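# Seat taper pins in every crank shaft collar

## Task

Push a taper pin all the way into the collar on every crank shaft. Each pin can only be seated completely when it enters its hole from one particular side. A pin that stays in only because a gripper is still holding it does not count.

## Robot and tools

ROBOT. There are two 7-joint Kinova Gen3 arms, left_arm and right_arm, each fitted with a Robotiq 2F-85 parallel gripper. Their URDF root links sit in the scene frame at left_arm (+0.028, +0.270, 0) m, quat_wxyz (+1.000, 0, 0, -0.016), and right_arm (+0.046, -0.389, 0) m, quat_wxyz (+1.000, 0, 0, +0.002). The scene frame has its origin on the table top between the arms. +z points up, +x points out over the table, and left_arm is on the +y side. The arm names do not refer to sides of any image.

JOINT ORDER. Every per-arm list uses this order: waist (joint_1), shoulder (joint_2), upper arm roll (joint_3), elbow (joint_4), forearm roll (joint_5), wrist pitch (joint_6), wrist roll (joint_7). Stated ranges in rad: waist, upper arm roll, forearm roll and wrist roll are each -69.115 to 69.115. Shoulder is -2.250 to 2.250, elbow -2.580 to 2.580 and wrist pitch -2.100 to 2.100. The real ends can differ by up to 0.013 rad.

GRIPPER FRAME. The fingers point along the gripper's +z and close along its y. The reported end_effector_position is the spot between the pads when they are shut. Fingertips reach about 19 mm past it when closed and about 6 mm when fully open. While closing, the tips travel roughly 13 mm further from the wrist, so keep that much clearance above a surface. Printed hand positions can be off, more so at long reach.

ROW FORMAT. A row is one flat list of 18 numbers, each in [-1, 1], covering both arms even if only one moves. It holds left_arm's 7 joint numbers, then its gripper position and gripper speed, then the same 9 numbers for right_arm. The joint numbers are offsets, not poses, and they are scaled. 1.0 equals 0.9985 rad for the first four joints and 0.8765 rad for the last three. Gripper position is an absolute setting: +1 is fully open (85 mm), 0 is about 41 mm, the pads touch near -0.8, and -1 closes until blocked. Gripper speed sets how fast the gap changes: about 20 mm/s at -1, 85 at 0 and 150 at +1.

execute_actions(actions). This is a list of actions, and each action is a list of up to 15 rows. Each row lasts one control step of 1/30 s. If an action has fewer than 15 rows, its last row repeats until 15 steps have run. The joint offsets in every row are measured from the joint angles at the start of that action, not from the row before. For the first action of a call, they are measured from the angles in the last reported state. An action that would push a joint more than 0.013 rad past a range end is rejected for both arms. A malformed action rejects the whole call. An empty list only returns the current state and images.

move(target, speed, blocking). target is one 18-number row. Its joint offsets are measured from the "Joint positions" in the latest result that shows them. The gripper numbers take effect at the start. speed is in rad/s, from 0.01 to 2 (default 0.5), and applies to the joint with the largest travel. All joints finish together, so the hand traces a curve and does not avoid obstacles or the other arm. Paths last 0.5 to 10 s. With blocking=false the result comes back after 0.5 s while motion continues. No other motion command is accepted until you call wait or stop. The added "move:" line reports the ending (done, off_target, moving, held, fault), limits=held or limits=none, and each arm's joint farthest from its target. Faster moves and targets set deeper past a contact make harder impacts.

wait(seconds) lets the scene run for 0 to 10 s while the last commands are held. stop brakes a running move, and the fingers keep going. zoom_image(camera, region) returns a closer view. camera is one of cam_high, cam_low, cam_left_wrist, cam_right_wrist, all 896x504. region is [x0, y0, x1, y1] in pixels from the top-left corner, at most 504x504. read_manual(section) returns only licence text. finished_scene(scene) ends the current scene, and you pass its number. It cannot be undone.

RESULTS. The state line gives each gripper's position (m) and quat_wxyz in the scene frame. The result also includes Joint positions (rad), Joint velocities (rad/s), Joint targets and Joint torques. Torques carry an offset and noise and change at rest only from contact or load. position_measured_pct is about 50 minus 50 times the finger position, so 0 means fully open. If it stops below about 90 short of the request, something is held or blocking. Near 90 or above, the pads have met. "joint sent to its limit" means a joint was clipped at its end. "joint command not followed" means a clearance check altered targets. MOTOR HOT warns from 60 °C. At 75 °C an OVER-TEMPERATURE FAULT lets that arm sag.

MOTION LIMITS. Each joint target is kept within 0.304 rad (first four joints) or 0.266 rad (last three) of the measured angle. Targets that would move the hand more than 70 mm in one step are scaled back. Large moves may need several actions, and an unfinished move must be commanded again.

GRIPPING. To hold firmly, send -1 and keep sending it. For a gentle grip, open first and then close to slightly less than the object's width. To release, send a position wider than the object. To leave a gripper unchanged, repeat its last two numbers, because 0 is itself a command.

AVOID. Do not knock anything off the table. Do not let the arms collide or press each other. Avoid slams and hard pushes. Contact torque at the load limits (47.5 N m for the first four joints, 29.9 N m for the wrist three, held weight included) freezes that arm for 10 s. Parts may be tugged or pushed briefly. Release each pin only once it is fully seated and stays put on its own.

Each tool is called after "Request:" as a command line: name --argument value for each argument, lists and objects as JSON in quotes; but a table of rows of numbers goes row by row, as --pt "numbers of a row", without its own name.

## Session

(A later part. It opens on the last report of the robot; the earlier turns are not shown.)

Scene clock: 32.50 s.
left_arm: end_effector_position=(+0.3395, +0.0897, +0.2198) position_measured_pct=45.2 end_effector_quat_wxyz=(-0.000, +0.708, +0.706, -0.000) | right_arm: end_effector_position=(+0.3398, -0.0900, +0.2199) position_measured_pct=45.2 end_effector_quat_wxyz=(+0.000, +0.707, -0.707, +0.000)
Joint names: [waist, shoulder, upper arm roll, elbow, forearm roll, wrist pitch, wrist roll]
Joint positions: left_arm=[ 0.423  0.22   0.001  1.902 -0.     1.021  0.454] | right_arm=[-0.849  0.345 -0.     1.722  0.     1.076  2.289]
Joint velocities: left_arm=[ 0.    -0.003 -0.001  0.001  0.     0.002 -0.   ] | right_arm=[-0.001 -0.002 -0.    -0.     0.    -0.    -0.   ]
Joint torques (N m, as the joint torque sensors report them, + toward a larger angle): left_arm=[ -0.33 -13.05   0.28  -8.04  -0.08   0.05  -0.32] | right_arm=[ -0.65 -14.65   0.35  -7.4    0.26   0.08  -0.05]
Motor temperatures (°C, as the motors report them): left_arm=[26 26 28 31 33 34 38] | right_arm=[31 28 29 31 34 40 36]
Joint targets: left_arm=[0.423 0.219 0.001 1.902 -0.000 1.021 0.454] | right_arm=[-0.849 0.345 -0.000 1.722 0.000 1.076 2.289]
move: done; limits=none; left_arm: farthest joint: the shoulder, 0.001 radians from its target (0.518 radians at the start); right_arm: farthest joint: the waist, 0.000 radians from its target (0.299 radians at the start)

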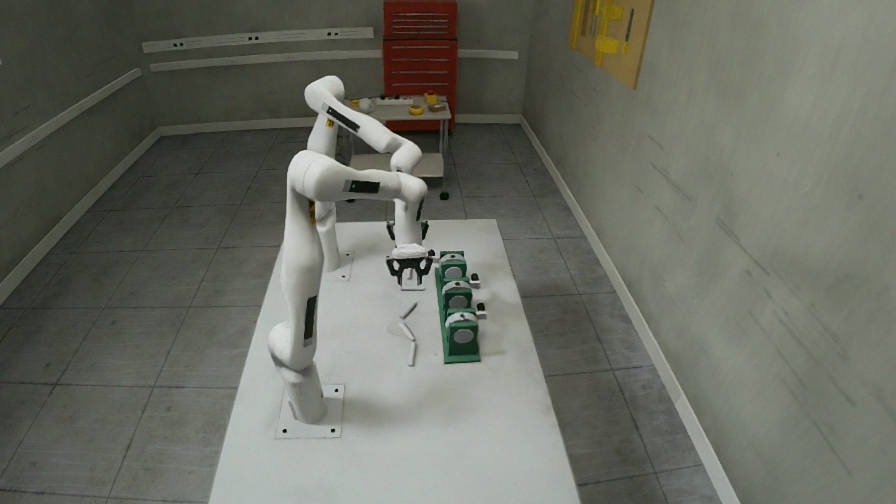

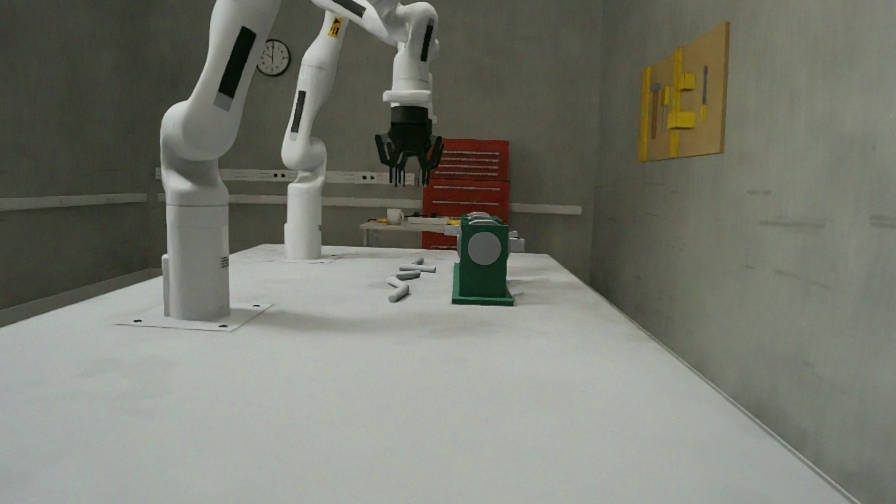

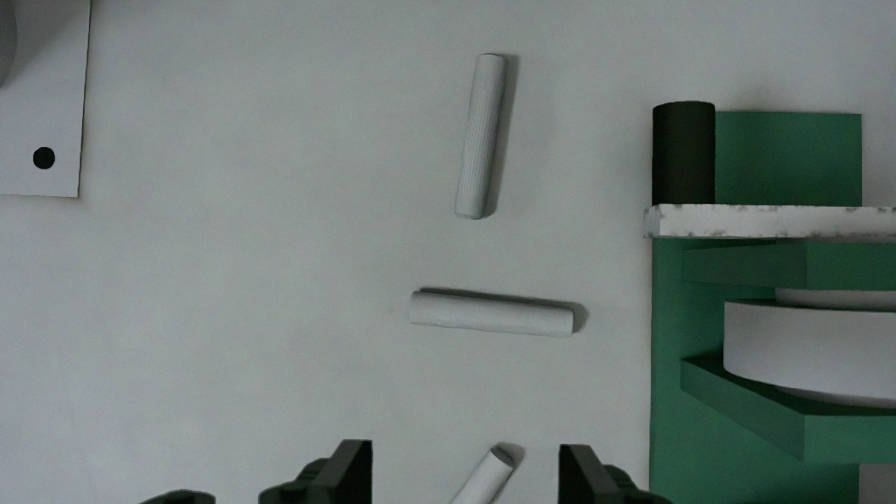

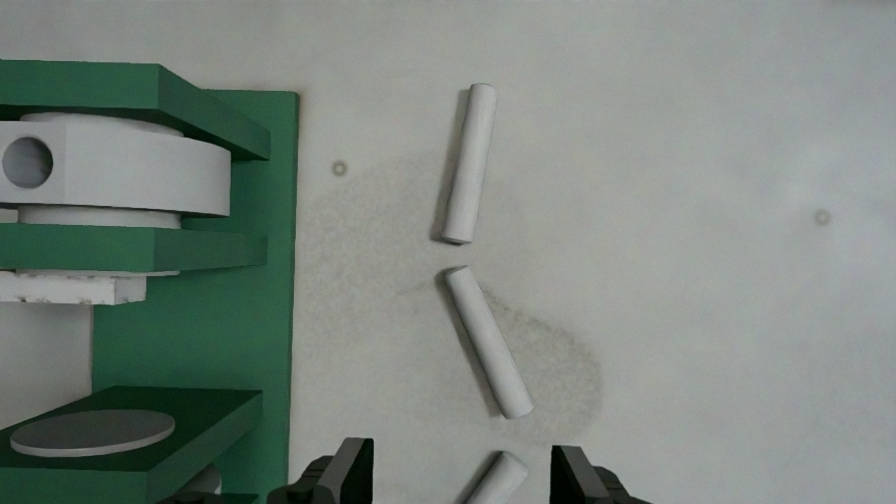

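Request:
execute_actions --actions '[[[-0.2,0,0,0,0,0,0,0.1,0,-0.0284,0.0377,0,0.1394,0,-0.3414,0.553,-0.1,0]],[[-0.2,0,0,0,0,0,0,0.1,0,-0.0284,0.0377,0,0.1394,0,-0.3414,0.553,-0.1,0]],[[0,0,0,0,0,0,0,0.1,0,-0.0284,0.0377,0,0.1394,0,-0.3414,0.553,-0.1,0]],[[0,0,0,0,0,0,0,0.1,0,-0.0284,0.0377,0,0.1394,0,-0.3414,0.553,-0.1,0]],[[0,0,0,0,0,0,0,0.1,0,-0.0284,0.0377,0,0.1394,0,-0.3414,0.553,-0.1,0]]]'

Scene clock: 38.13 s.
left_arm: end_effector_position=(+0.3847, +0.2219, +0.2198) position_measured_pct=45.2 end_effector_quat_wxyz=(-0.000, +0.557, +0.830, -0.000) | right_arm: end_effector_position=(+0.3149, -0.0229, +0.0843) position_measured_pct=54.8 end_effector_quat_wxyz=(-0.148, +0.850, +0.434, +0.259)
Joint names: [waist, shoulder, upper arm roll, elbow, forearm roll, wrist pitch, wrist roll]
Joint positions: left_arm=[ 0.033  0.22   0.     1.901 -0.     1.021  0.454] | right_arm=[-0.986  0.529 -0.001  2.407  0.    -0.401  4.667]
Joint velocities: left_arm=[-0.001  0.001  0.     0.001 -0.    -0.    -0.   ] | right_arm=[-0.012  0.013  0.001  0.071  0.    -0.164  0.448]
Joint torques (N m, as the joint torque sensors report them, + toward a larger angle): left_arm=[ -0.08 -12.49  -0.53  -7.85  -0.01  -0.23  -0.11] | right_arm=[  0.04 -14.51   0.66  -2.91   0.1   -1.27   0.2 ]
Motor temperatures (°C, as the motors report them): left_arm=[26 26 28 31 33 34 38] | right_arm=[31 28 29 31 34 40 36]
Joint targets: left_arm=[0.033 0.220 0.000 1.901 -0.000 1.021 0.454] | right_arm=[-0.987 0.530 -0.001 2.410 0.000 -0.406 4.678]

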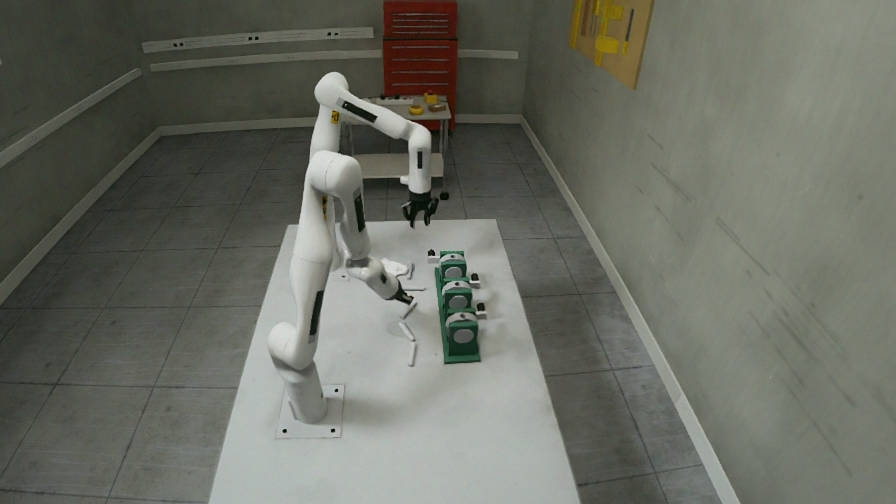

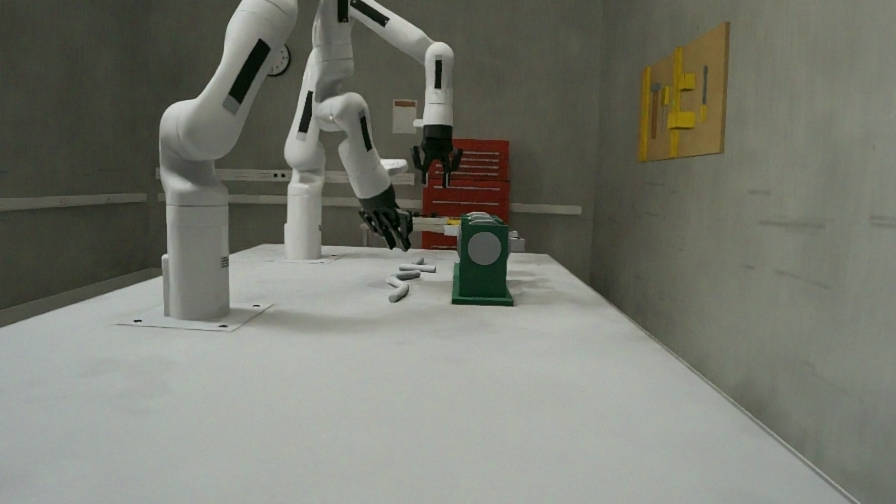

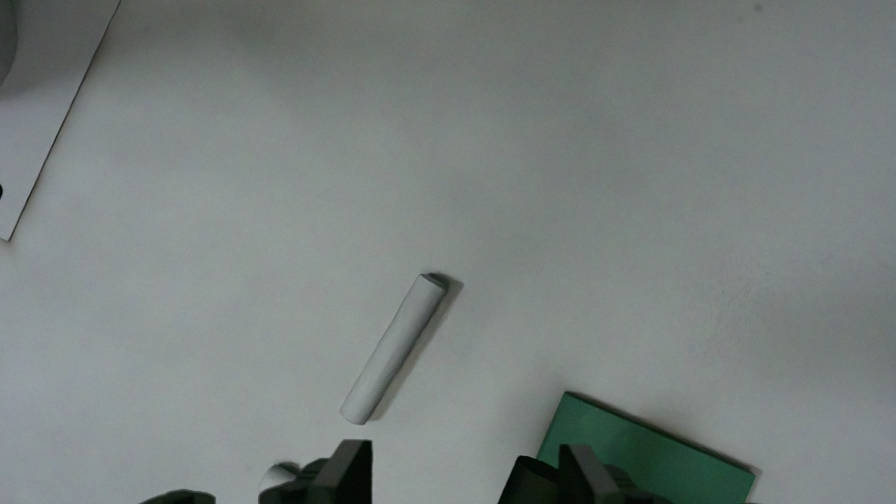

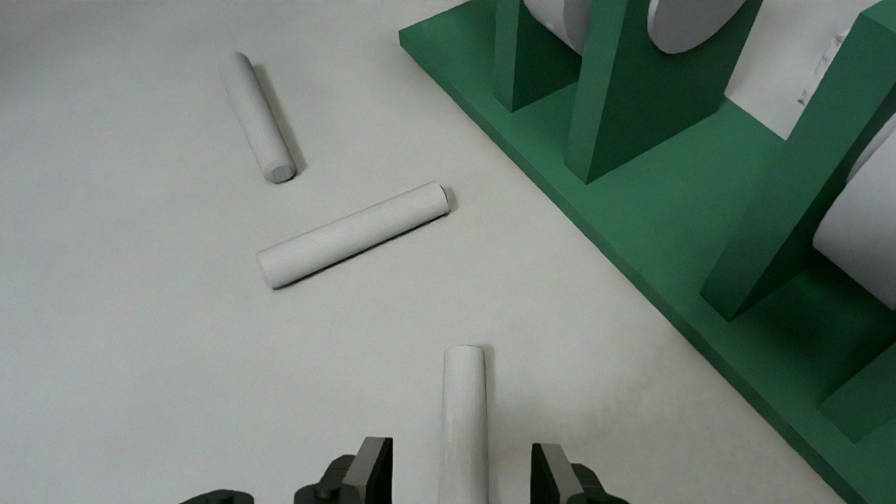

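Request:
move --target '[0,0,0,0,0,0,0,0.1,0,-0.0047,0.2218,0,0.028,0,-0.2894,0.0513,-0.1,0]' --speed 0.35

Scene clock: 39.60 s.
left_arm: end_effector_position=(+0.3847, +0.2219, +0.2198) position_measured_pct=45.2 end_effector_quat_wxyz=(-0.000, +0.557, +0.830, -0.000) | right_arm: end_effector_position=(+0.3120, -0.0234, +0.0233) position_measured_pct=54.8 end_effector_quat_wxyz=(-0.144, +0.838, +0.455, +0.264)
Joint names: [waist, shoulder, upper arm roll, elbow, forearm roll, wrist pitch, wrist roll]
Joint positions: left_arm=[ 0.033  0.22   0.     1.901 -0.     1.021  0.454] | right_arm=[-0.991  0.751 -0.001  2.435  0.    -0.655  4.712]
Joint velocities: left_arm=[ 0.     0.    -0.001  0.     0.     0.002  0.   ] | right_arm=[-0.     0.002 -0.001 -0.001 -0.     0.001  0.   ]
Joint torques (N m, as the joint torque sensors report them, + toward a larger angle): left_arm=[ -0.18 -12.2   -0.19  -8.42  -0.21   0.16  -0.09] | right_arm=[ -0.01 -16.01   0.53  -1.17   0.05  -1.62  -0.01]
Motor temperatures (°C, as the motors report them): left_arm=[26 26 28 31 33 34 38] | right_arm=[31 28 29 31 34 40 36]
Joint targets: left_arm=[0.033 0.220 0.000 1.901 -0.000 1.021 0.454] | right_arm=[-0.991 0.751 -0.001 2.435 0.000 -0.655 4.712]
move: done; limits=none; left_arm: farthest joint: the waist, 0.000 radians from its target (0.000 radians at the start); right_arm: farthest joint: the waist, 0.000 radians from its target (0.003 radians at the start)

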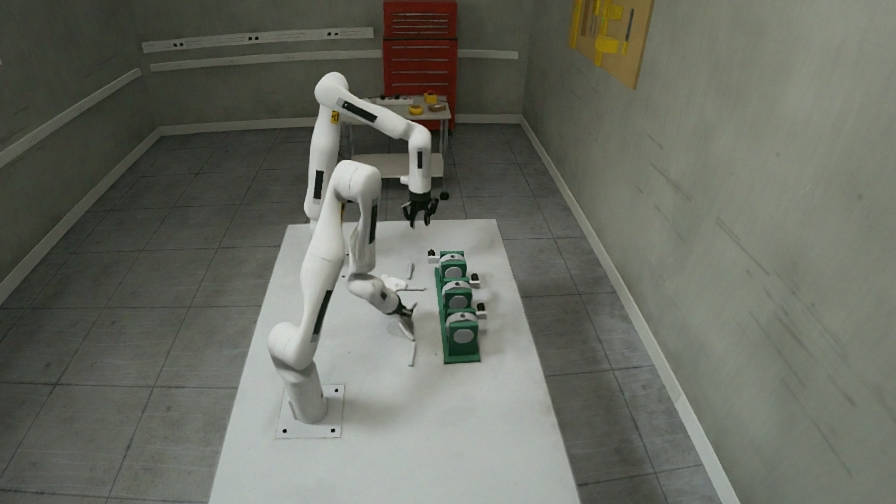

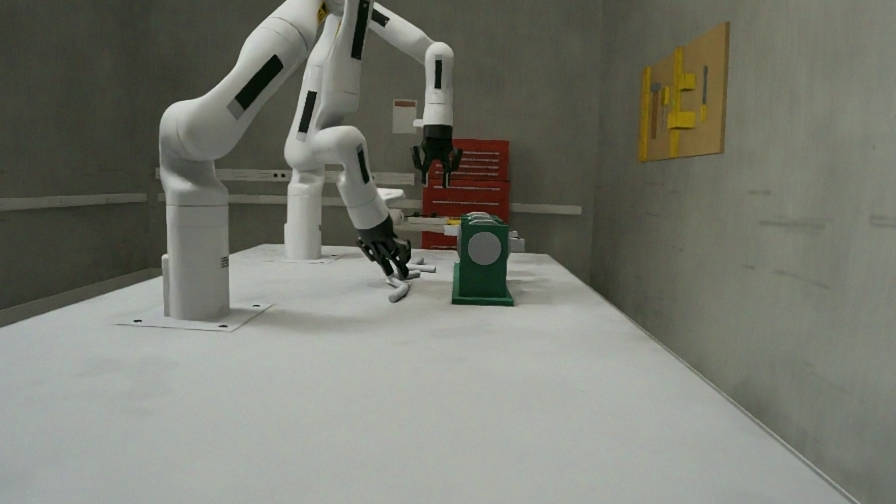

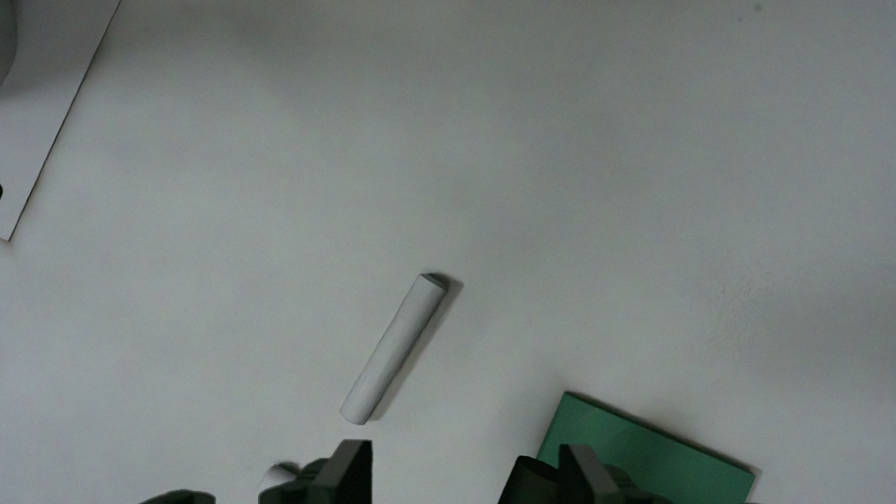

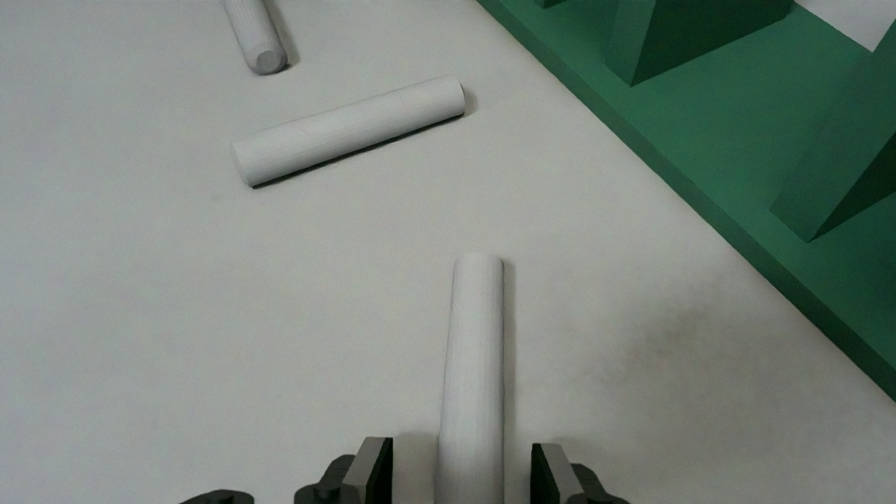

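Request:
execute_actions --actions '[[[0,0,0,0,0,0,0,0.1,0,0,0,0,0,0,0,0,-1,0]],[[0,0,0,0,0,0,0,0.1,0,0,-0.218,0,-0.017,0,0.268,0,-1,0]],[[0,0,0,0,0,0,0,0.1,0,0,-0.2,0,0.02,0,-0.02,-0.5,-1,0]],[[0,0,0,0,0,0,0,0.1,0,0,-0.17,0,0.02,0,-0.02,-0.6,-1,0]],[[0,0,0,0,0,0,0,0.1,0,0.125,0,0,0,0,0,-0.62,-1,0]],[[0,0,0,0,0,0,0,0.1,0,0.125,0,0,0,0,0,-0.62,-1,0]],[[0,0,0,0,0,0,0,0.1,0,0.125,0,0,0,0,0,-0.62,-1,0]],[[0,0,0,0,0,0,0,0.1,0,0.125,0,0,0,0,0,-0.62,-1,0]]]'

Scene clock: 44.70 s.
left_arm: end_effector_position=(+0.3848, +0.2219, +0.2198) position_measured_pct=45.2 end_effector_quat_wxyz=(-0.000, +0.557, +0.830, -0.000) | right_arm: end_effector_position=(+0.4780, -0.1743, +0.2443) position_measured_pct=77.8 end_effector_quat_wxyz=(+0.453, -0.280, +0.842, +0.087)
Joint names: [waist, shoulder, upper arm roll, elbow, forearm roll, wrist pitch, wrist roll]
Joint positions: left_arm=[ 0.033  0.22   0.     1.901 -0.     1.021  0.454] | right_arm=[-0.51   0.181  0.001  2.457 -0.001 -0.455  1.702]
Joint velocities: left_arm=[-0.001 -0.     0.001  0.     0.    -0.001 -0.   ] | right_arm=[ 0.077 -0.001  0.003  0.    -0.002 -0.    -0.8  ]
Joint torques (N m, as the joint torque sensors report them, + toward a larger angle): left_arm=[ -0.05 -12.82  -0.35  -7.87   0.12  -0.07  -0.44] | right_arm=[ -0.49 -11.47  -0.51  -7.09   0.32  -2.58  -0.14]
Motor temperatures (°C, as the motors report them): left_arm=[26 26 28 31 33 34 38] | right_arm=[31 29 29 31 34 40 36]
Joint targets: left_arm=[0.033 0.220 0.000 1.901 -0.000 1.021 0.454] | right_arm=[-0.504 0.181 0.001 2.457 -0.001 -0.455 1.668]

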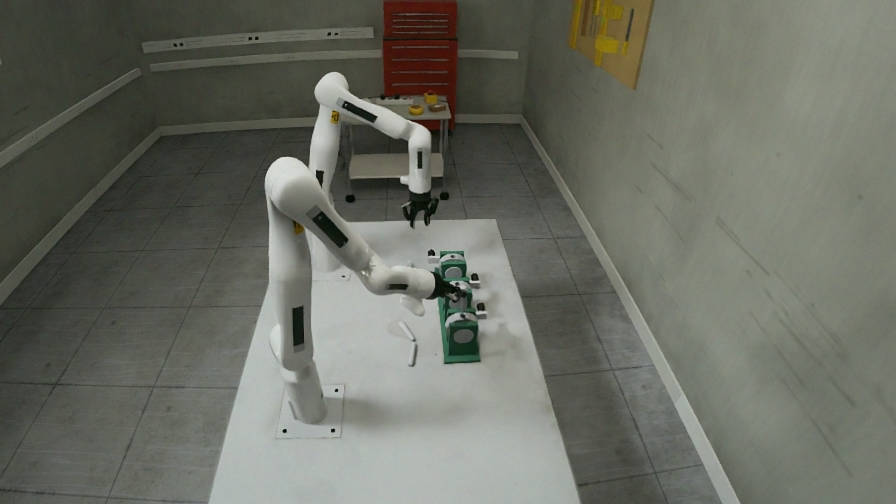

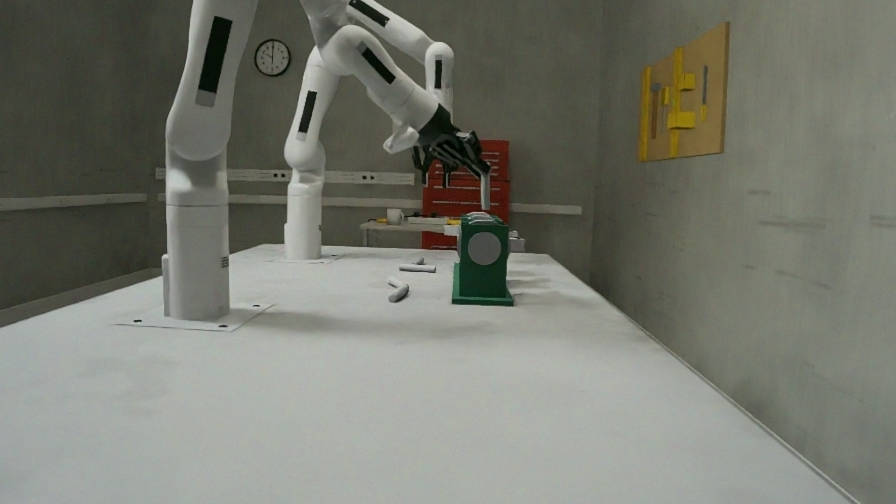

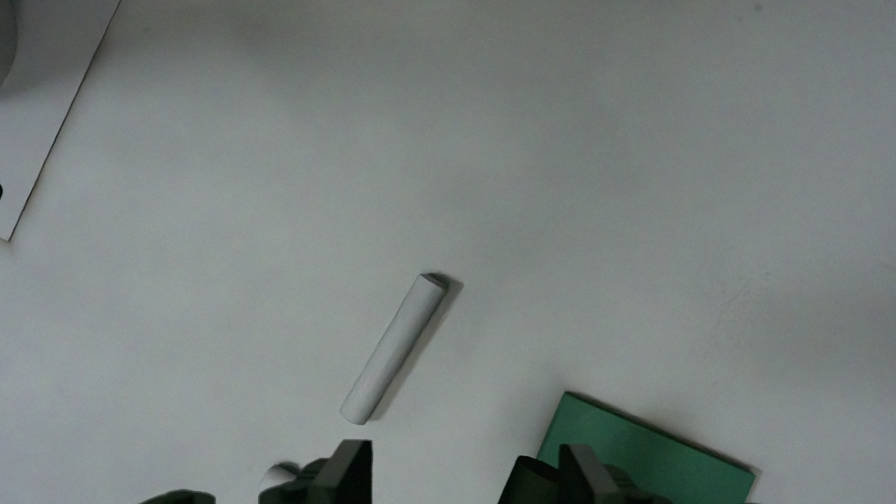

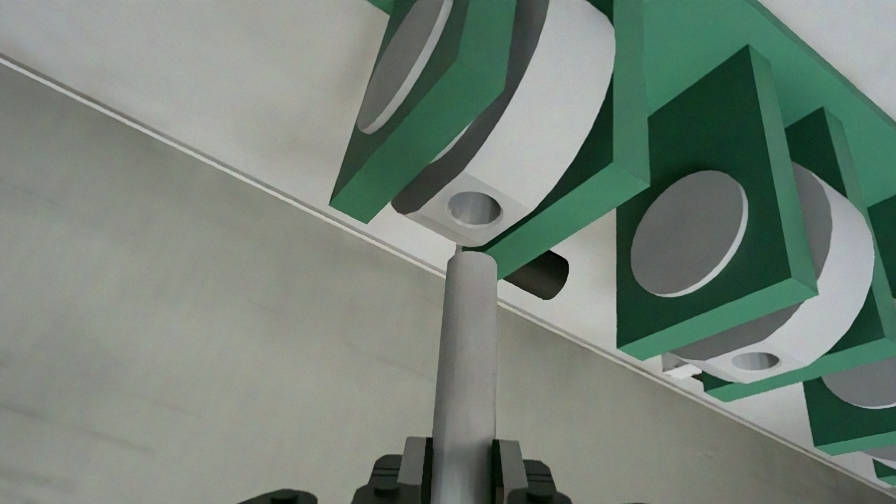

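Request:
execute_actions --actions '[[[0.134,0.0779,0,0.1316,-0.2035,-0.4227,-0.5177,-0.1,0,0.0157,0.0306,0,0.0197,0,-0.0589,-0.1497,-1,0]],[[0.134,0.0779,0,0.1316,-0.2035,-0.4227,-0.5177,-0.1,0,0,0,0,0,0,0,0,-1,0]],[[0.134,0.0779,0,0.1316,-0.2035,-0.4227,-0.5177,-0.1,0,0,0,0,0,0,0,0,-1,0]],[[0.138,0.08,0,0.136,-0.21,-0.435,-0.535,-0.1,0,0,0,0,0,0,0,0,-1,0]]]'

Scene clock: 47.90 s.
left_arm: end_effector_position=(+0.3119, -0.0453, +0.0769) position_measured_pct=54.8 end_effector_quat_wxyz=(+0.149, +0.817, -0.503, +0.240) | right_arm: end_effector_position=(+0.4780, -0.1829, +0.2303) position_measured_pct=77.8 end_effector_quat_wxyz=(+0.442, -0.218, +0.863, +0.112)
Joint names: [waist, shoulder, upper arm roll, elbow, forearm roll, wrist pitch, wrist roll]
Joint positions: left_arm=[ 0.548  0.527 -0.008  2.445 -0.717 -0.436 -1.357] | right_arm=[-0.494  0.216  0.001  2.48  -0.001 -0.502  1.571]
Joint velocities: left_arm=[ 0.048  0.024  0.007  0.057 -0.082 -0.206 -0.33 ] | right_arm=[ 0.    -0.    -0.     0.001 -0.     0.001 -0.   ]
Joint torques (N m, as the joint torque sensors report them, + toward a larger angle): left_arm=[ -1.27 -14.28  -0.88  -3.9    0.24  -1.7   -0.42] | right_arm=[  0.34 -11.76   0.54  -7.     0.39  -2.61   0.27]
Motor temperatures (°C, as the motors report them): left_arm=[26 27 28 31 33 34 38] | right_arm=[31 29 29 31 34 40 36]
Joint targets: left_arm=[0.552 0.529 -0.009 2.446 -0.718 -0.441 -1.364] | right_arm=[-0.494 0.216 0.001 2.480 -0.001 -0.502 1.571]

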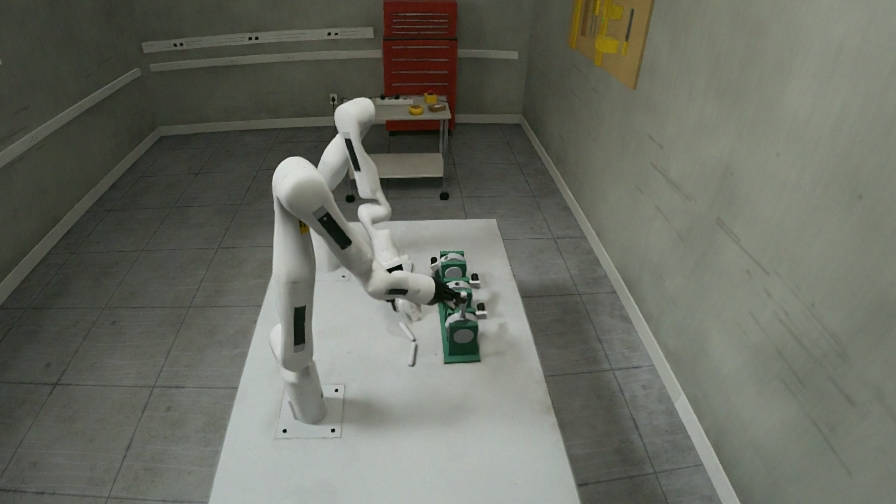

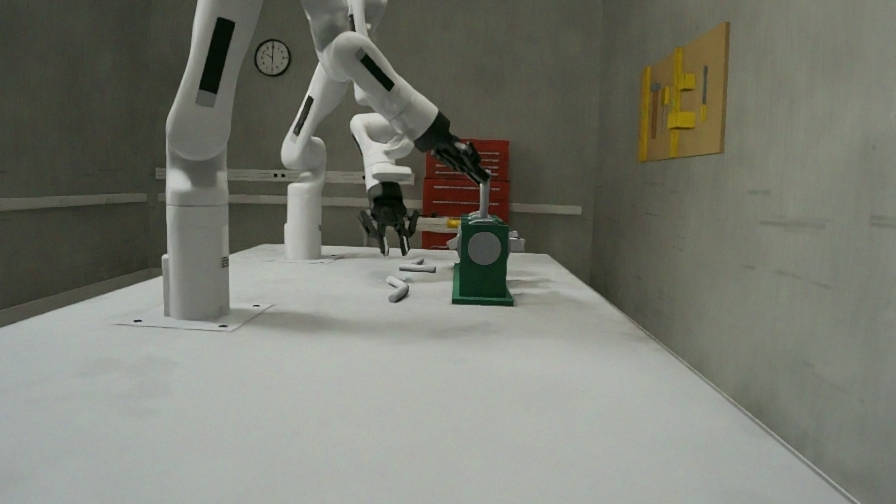

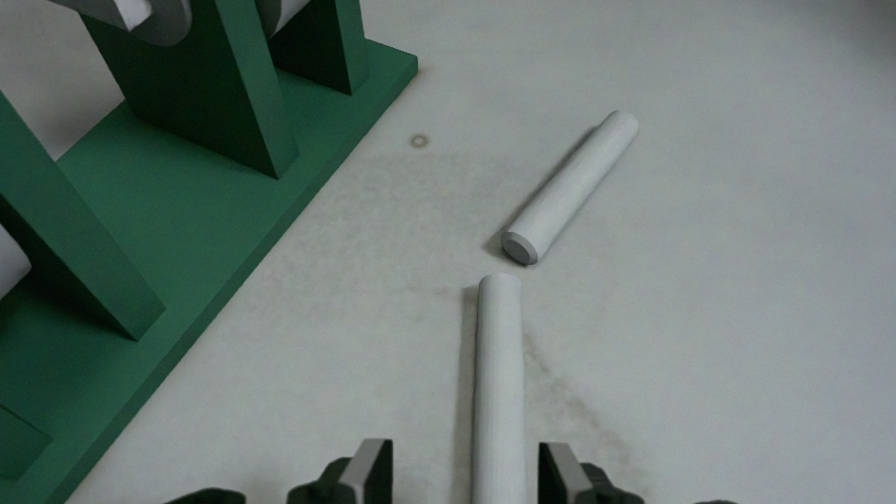

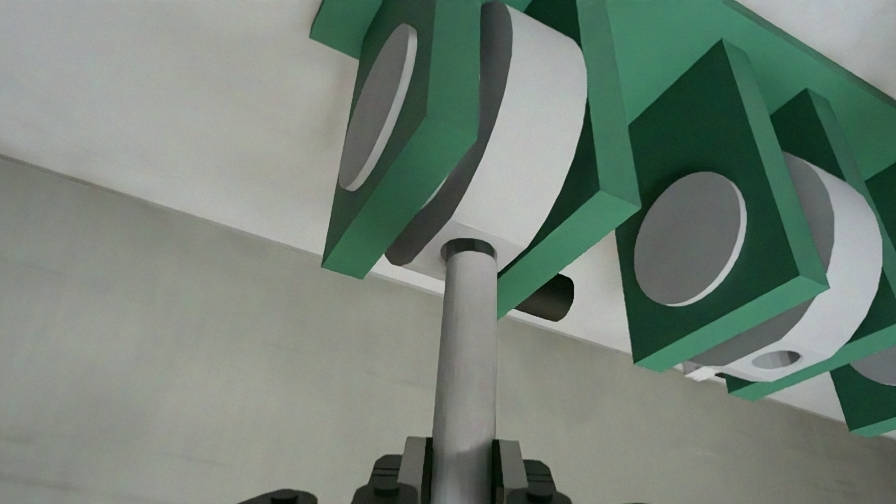

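Request:
zoom_image --camera "cam_right_wrist" --region '[410,210,530,300]'

Request:
zoom_image --camera "cam_high" --region '[410,240,510,350]'

Request:
zoom_image --camera "cam_low" --region '[430,160,540,270]'

Region (410, 210, 530, 300) of cam_right_wrist's 896x504 image, scaled by 4.200; it fills the top 378 rows of this view, and the rest is white.

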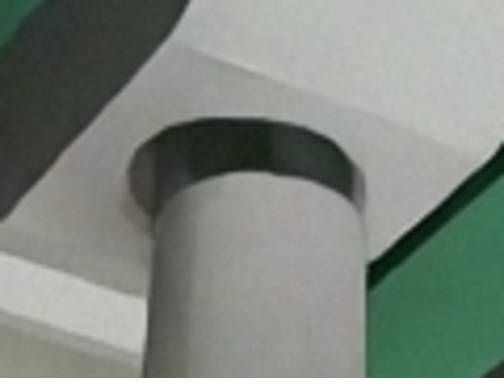

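Region (410, 240, 510, 350) of cam_high's 896x504 image, scaled by 4.582, with more detail than that image has; it fills the left 458 columns of this view, and the rest is white.

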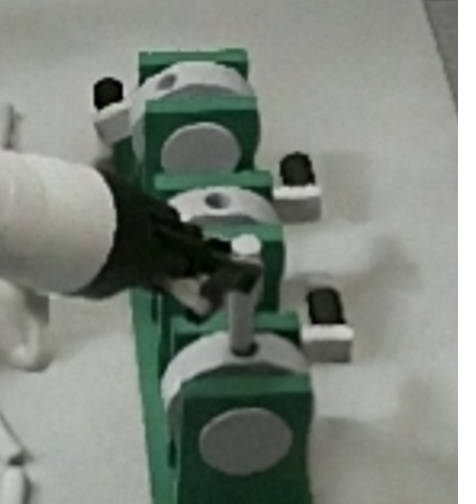

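Region (430, 160, 540, 270) of cam_low's 896x504 image, scaled by 4.582, with more detail than that image has.

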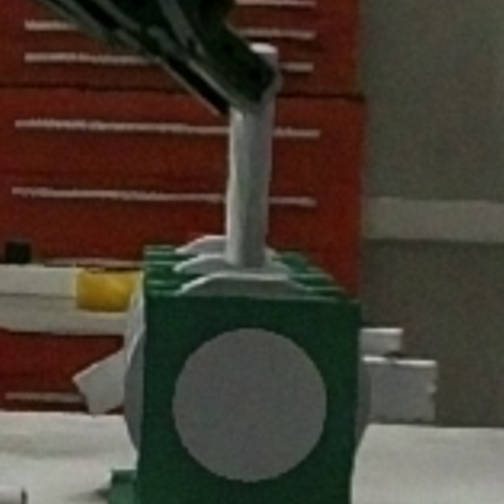

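Request:
move --target '[0.021,0.2242,0.008,-0.0018,0.2511,-0.2516,-0.2938,-0.1,0,0.002,0.049,0,0.0521,0,-0.1539,0,-1,0]' --speed 0.25

Scene clock: 50.77 s.
left_arm: end_effector_position=(+0.3123, -0.0656, +0.0238) position_measured_pct=54.8 end_effector_quat_wxyz=(+0.162, +0.804, -0.513, +0.254) | right_arm: end_effector_position=(+0.4765, -0.1848, +0.2236) position_measured_pct=77.8 end_effector_quat_wxyz=(+0.459, -0.215, +0.854, +0.116)
Joint names: [waist, shoulder, upper arm roll, elbow, forearm roll, wrist pitch, wrist roll]
Joint positions: left_arm=[ 0.569  0.751  0.     2.443 -0.497 -0.657 -1.615] | right_arm=[-0.492  0.264  0.001  2.531 -0.001 -0.639  1.571]
Joint velocities: left_arm=[-0.     0.002  0.    -0.    -0.    -0.     0.   ] | right_arm=[ 0.     0.001 -0.    -0.001 -0.    -0.     0.   ]
Joint torques (N m, as the joint torque sensors report them, + toward a larger angle): left_arm=[ -0.34 -15.62   0.35  -1.38  -0.16  -1.8   -0.04] | right_arm=[ -0.43 -10.2    0.34  -3.75   0.38  -1.33  -0.06]
Motor temperatures (°C, as the motors report them): left_arm=[26 27 28 31 33 34 38] | right_arm=[31 29 29 31 34 40 36]
Joint targets: left_arm=[0.569 0.751 0.000 2.443 -0.497 -0.657 -1.615] | right_arm=[-0.492 0.265 0.001 2.532 -0.001 -0.637 1.571]
move: done; limits=none; left_arm: farthest joint: the waist, 0.000 radians from its target (0.017 radians at the start); right_arm: farthest joint: the wrist pitch, 0.002 radians from its target (0.135 radians at the start)

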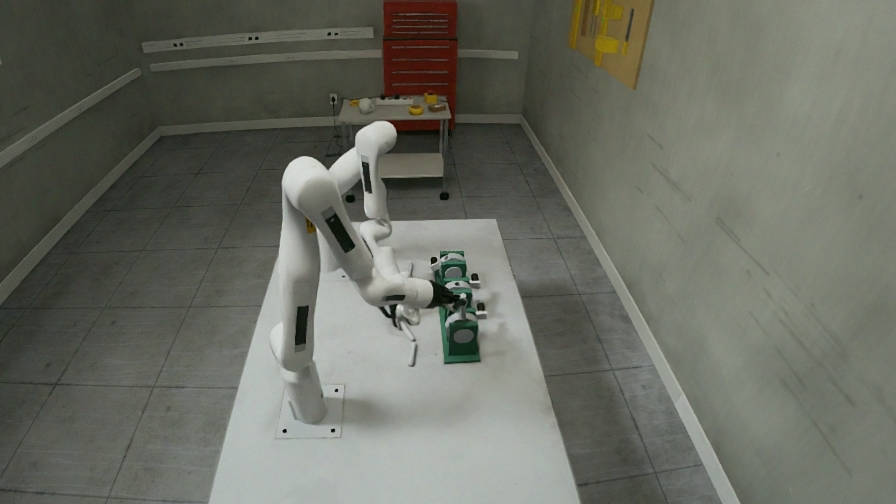

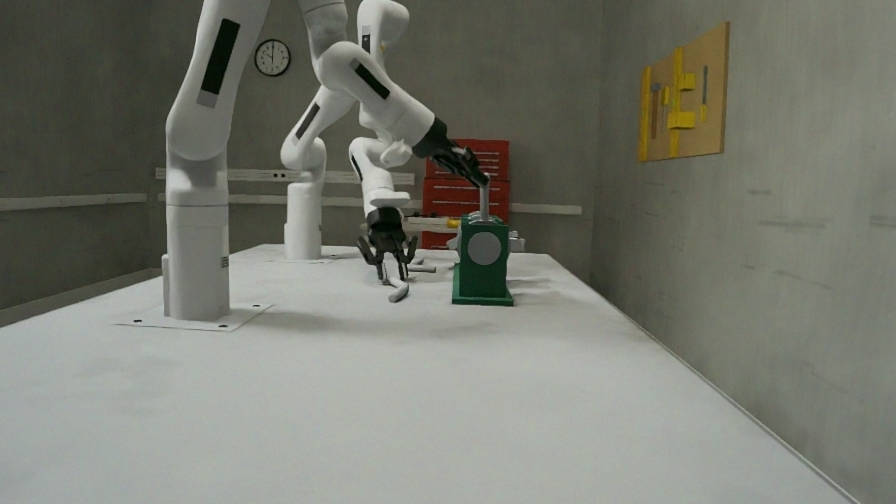

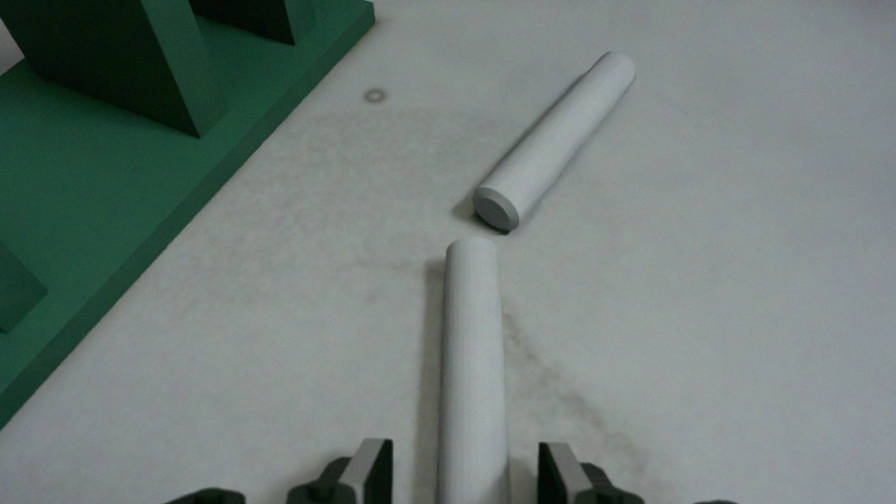

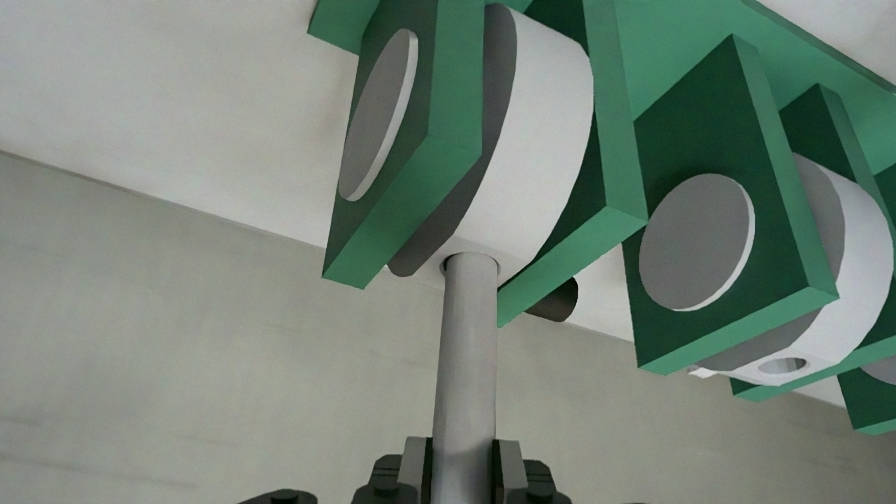

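Request:
execute_actions --actions '[[[0,0,0,0,0,0,0,-1,0,0,-0.0018,0,0.0067,0,-0.001,0,-1,0]]]'

Request:
zoom_image --camera "cam_right_wrist" --region '[410,210,530,300]'

Scene clock: 51.63 s.
left_arm: end_effector_position=(+0.3121, -0.0657, +0.0241) position_measured_pct=77.4 end_effector_quat_wxyz=(+0.162, +0.804, -0.513, +0.254) | right_arm: end_effector_position=(+0.4753, -0.1856, +0.2238) position_measured_pct=77.8 end_effector_quat_wxyz=(+0.459, -0.215, +0.854, +0.116)
Joint names: [waist, shoulder, upper arm roll, elbow, forearm roll, wrist pitch, wrist roll]
Joint positions: left_arm=[ 0.569  0.75   0.001  2.443 -0.497 -0.657 -1.615] | right_arm=[-0.492  0.261  0.001  2.535 -0.001 -0.641  1.571]
Joint velocities: left_arm=[ 0.001 -0.     0.    -0.     0.     0.     0.   ] | right_arm=[ 0.     0.     0.    -0.001  0.    -0.001  0.   ]
Joint torques (N m, as the joint torque sensors report them, + toward a larger angle): left_arm=[ -0.1  -14.81   0.43  -1.95  -0.13  -2.04  -0.04] | right_arm=[ -0.36 -10.44   0.71  -3.29   0.46  -1.24  -0.05]
Motor temperatures (°C, as the motors report them): left_arm=[26 27 28 31 33 34 38] | right_arm=[31 29 29 31 34 40 36]
Joint targets: left_arm=[0.569 0.751 0.000 2.443 -0.497 -0.657 -1.615] | right_arm=[-0.492 0.262 0.001 2.538 -0.001 -0.639 1.571]

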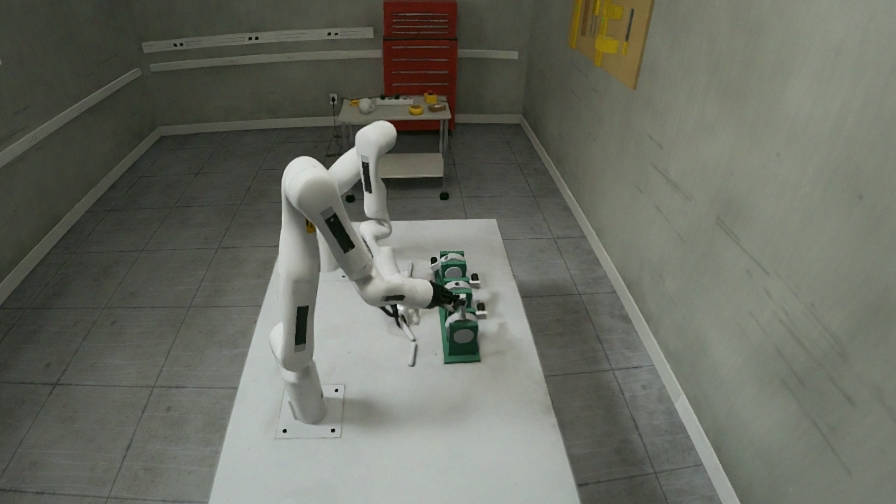

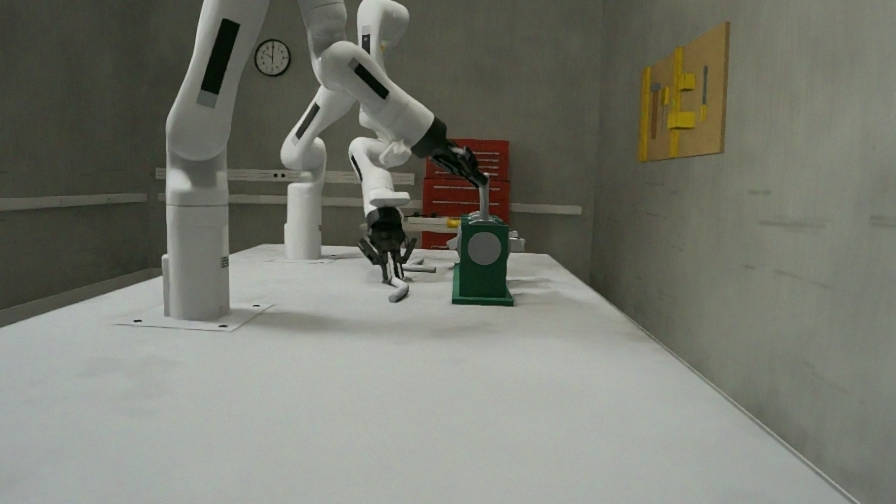

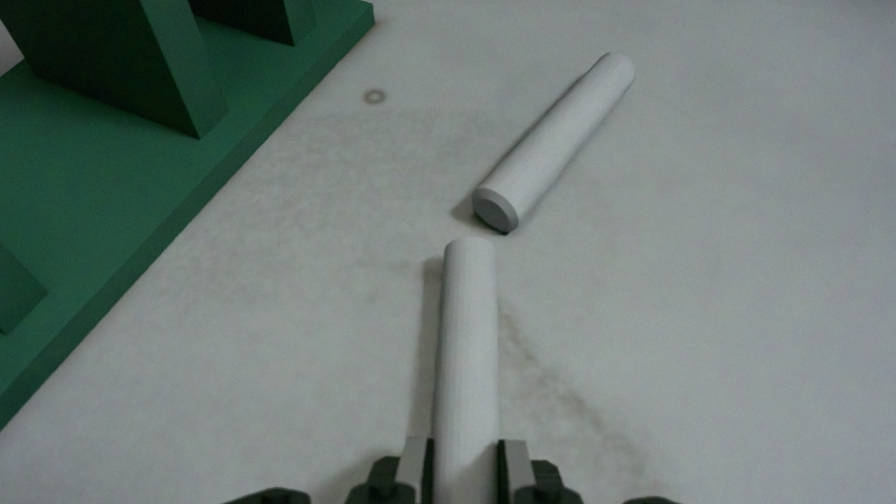

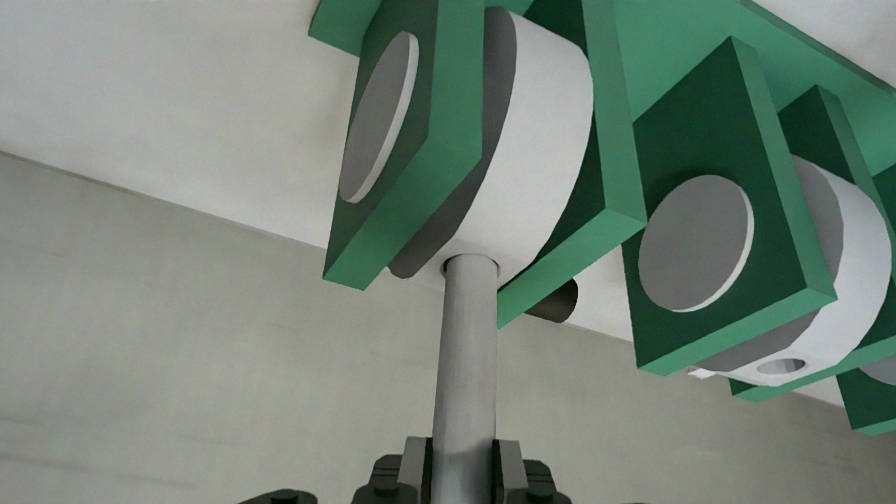

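Region (410, 210, 530, 300) of cam_right_wrist's 896x504 image, scaled by 4.200; it fills the top 378 rows of this view, and the rest is white.

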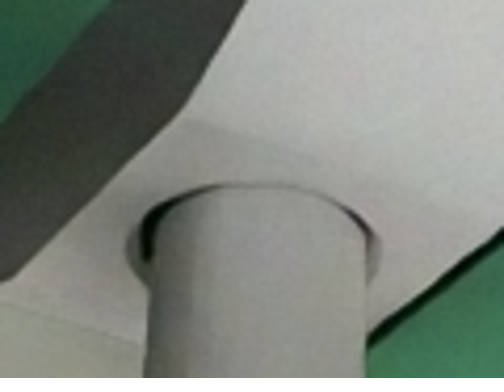

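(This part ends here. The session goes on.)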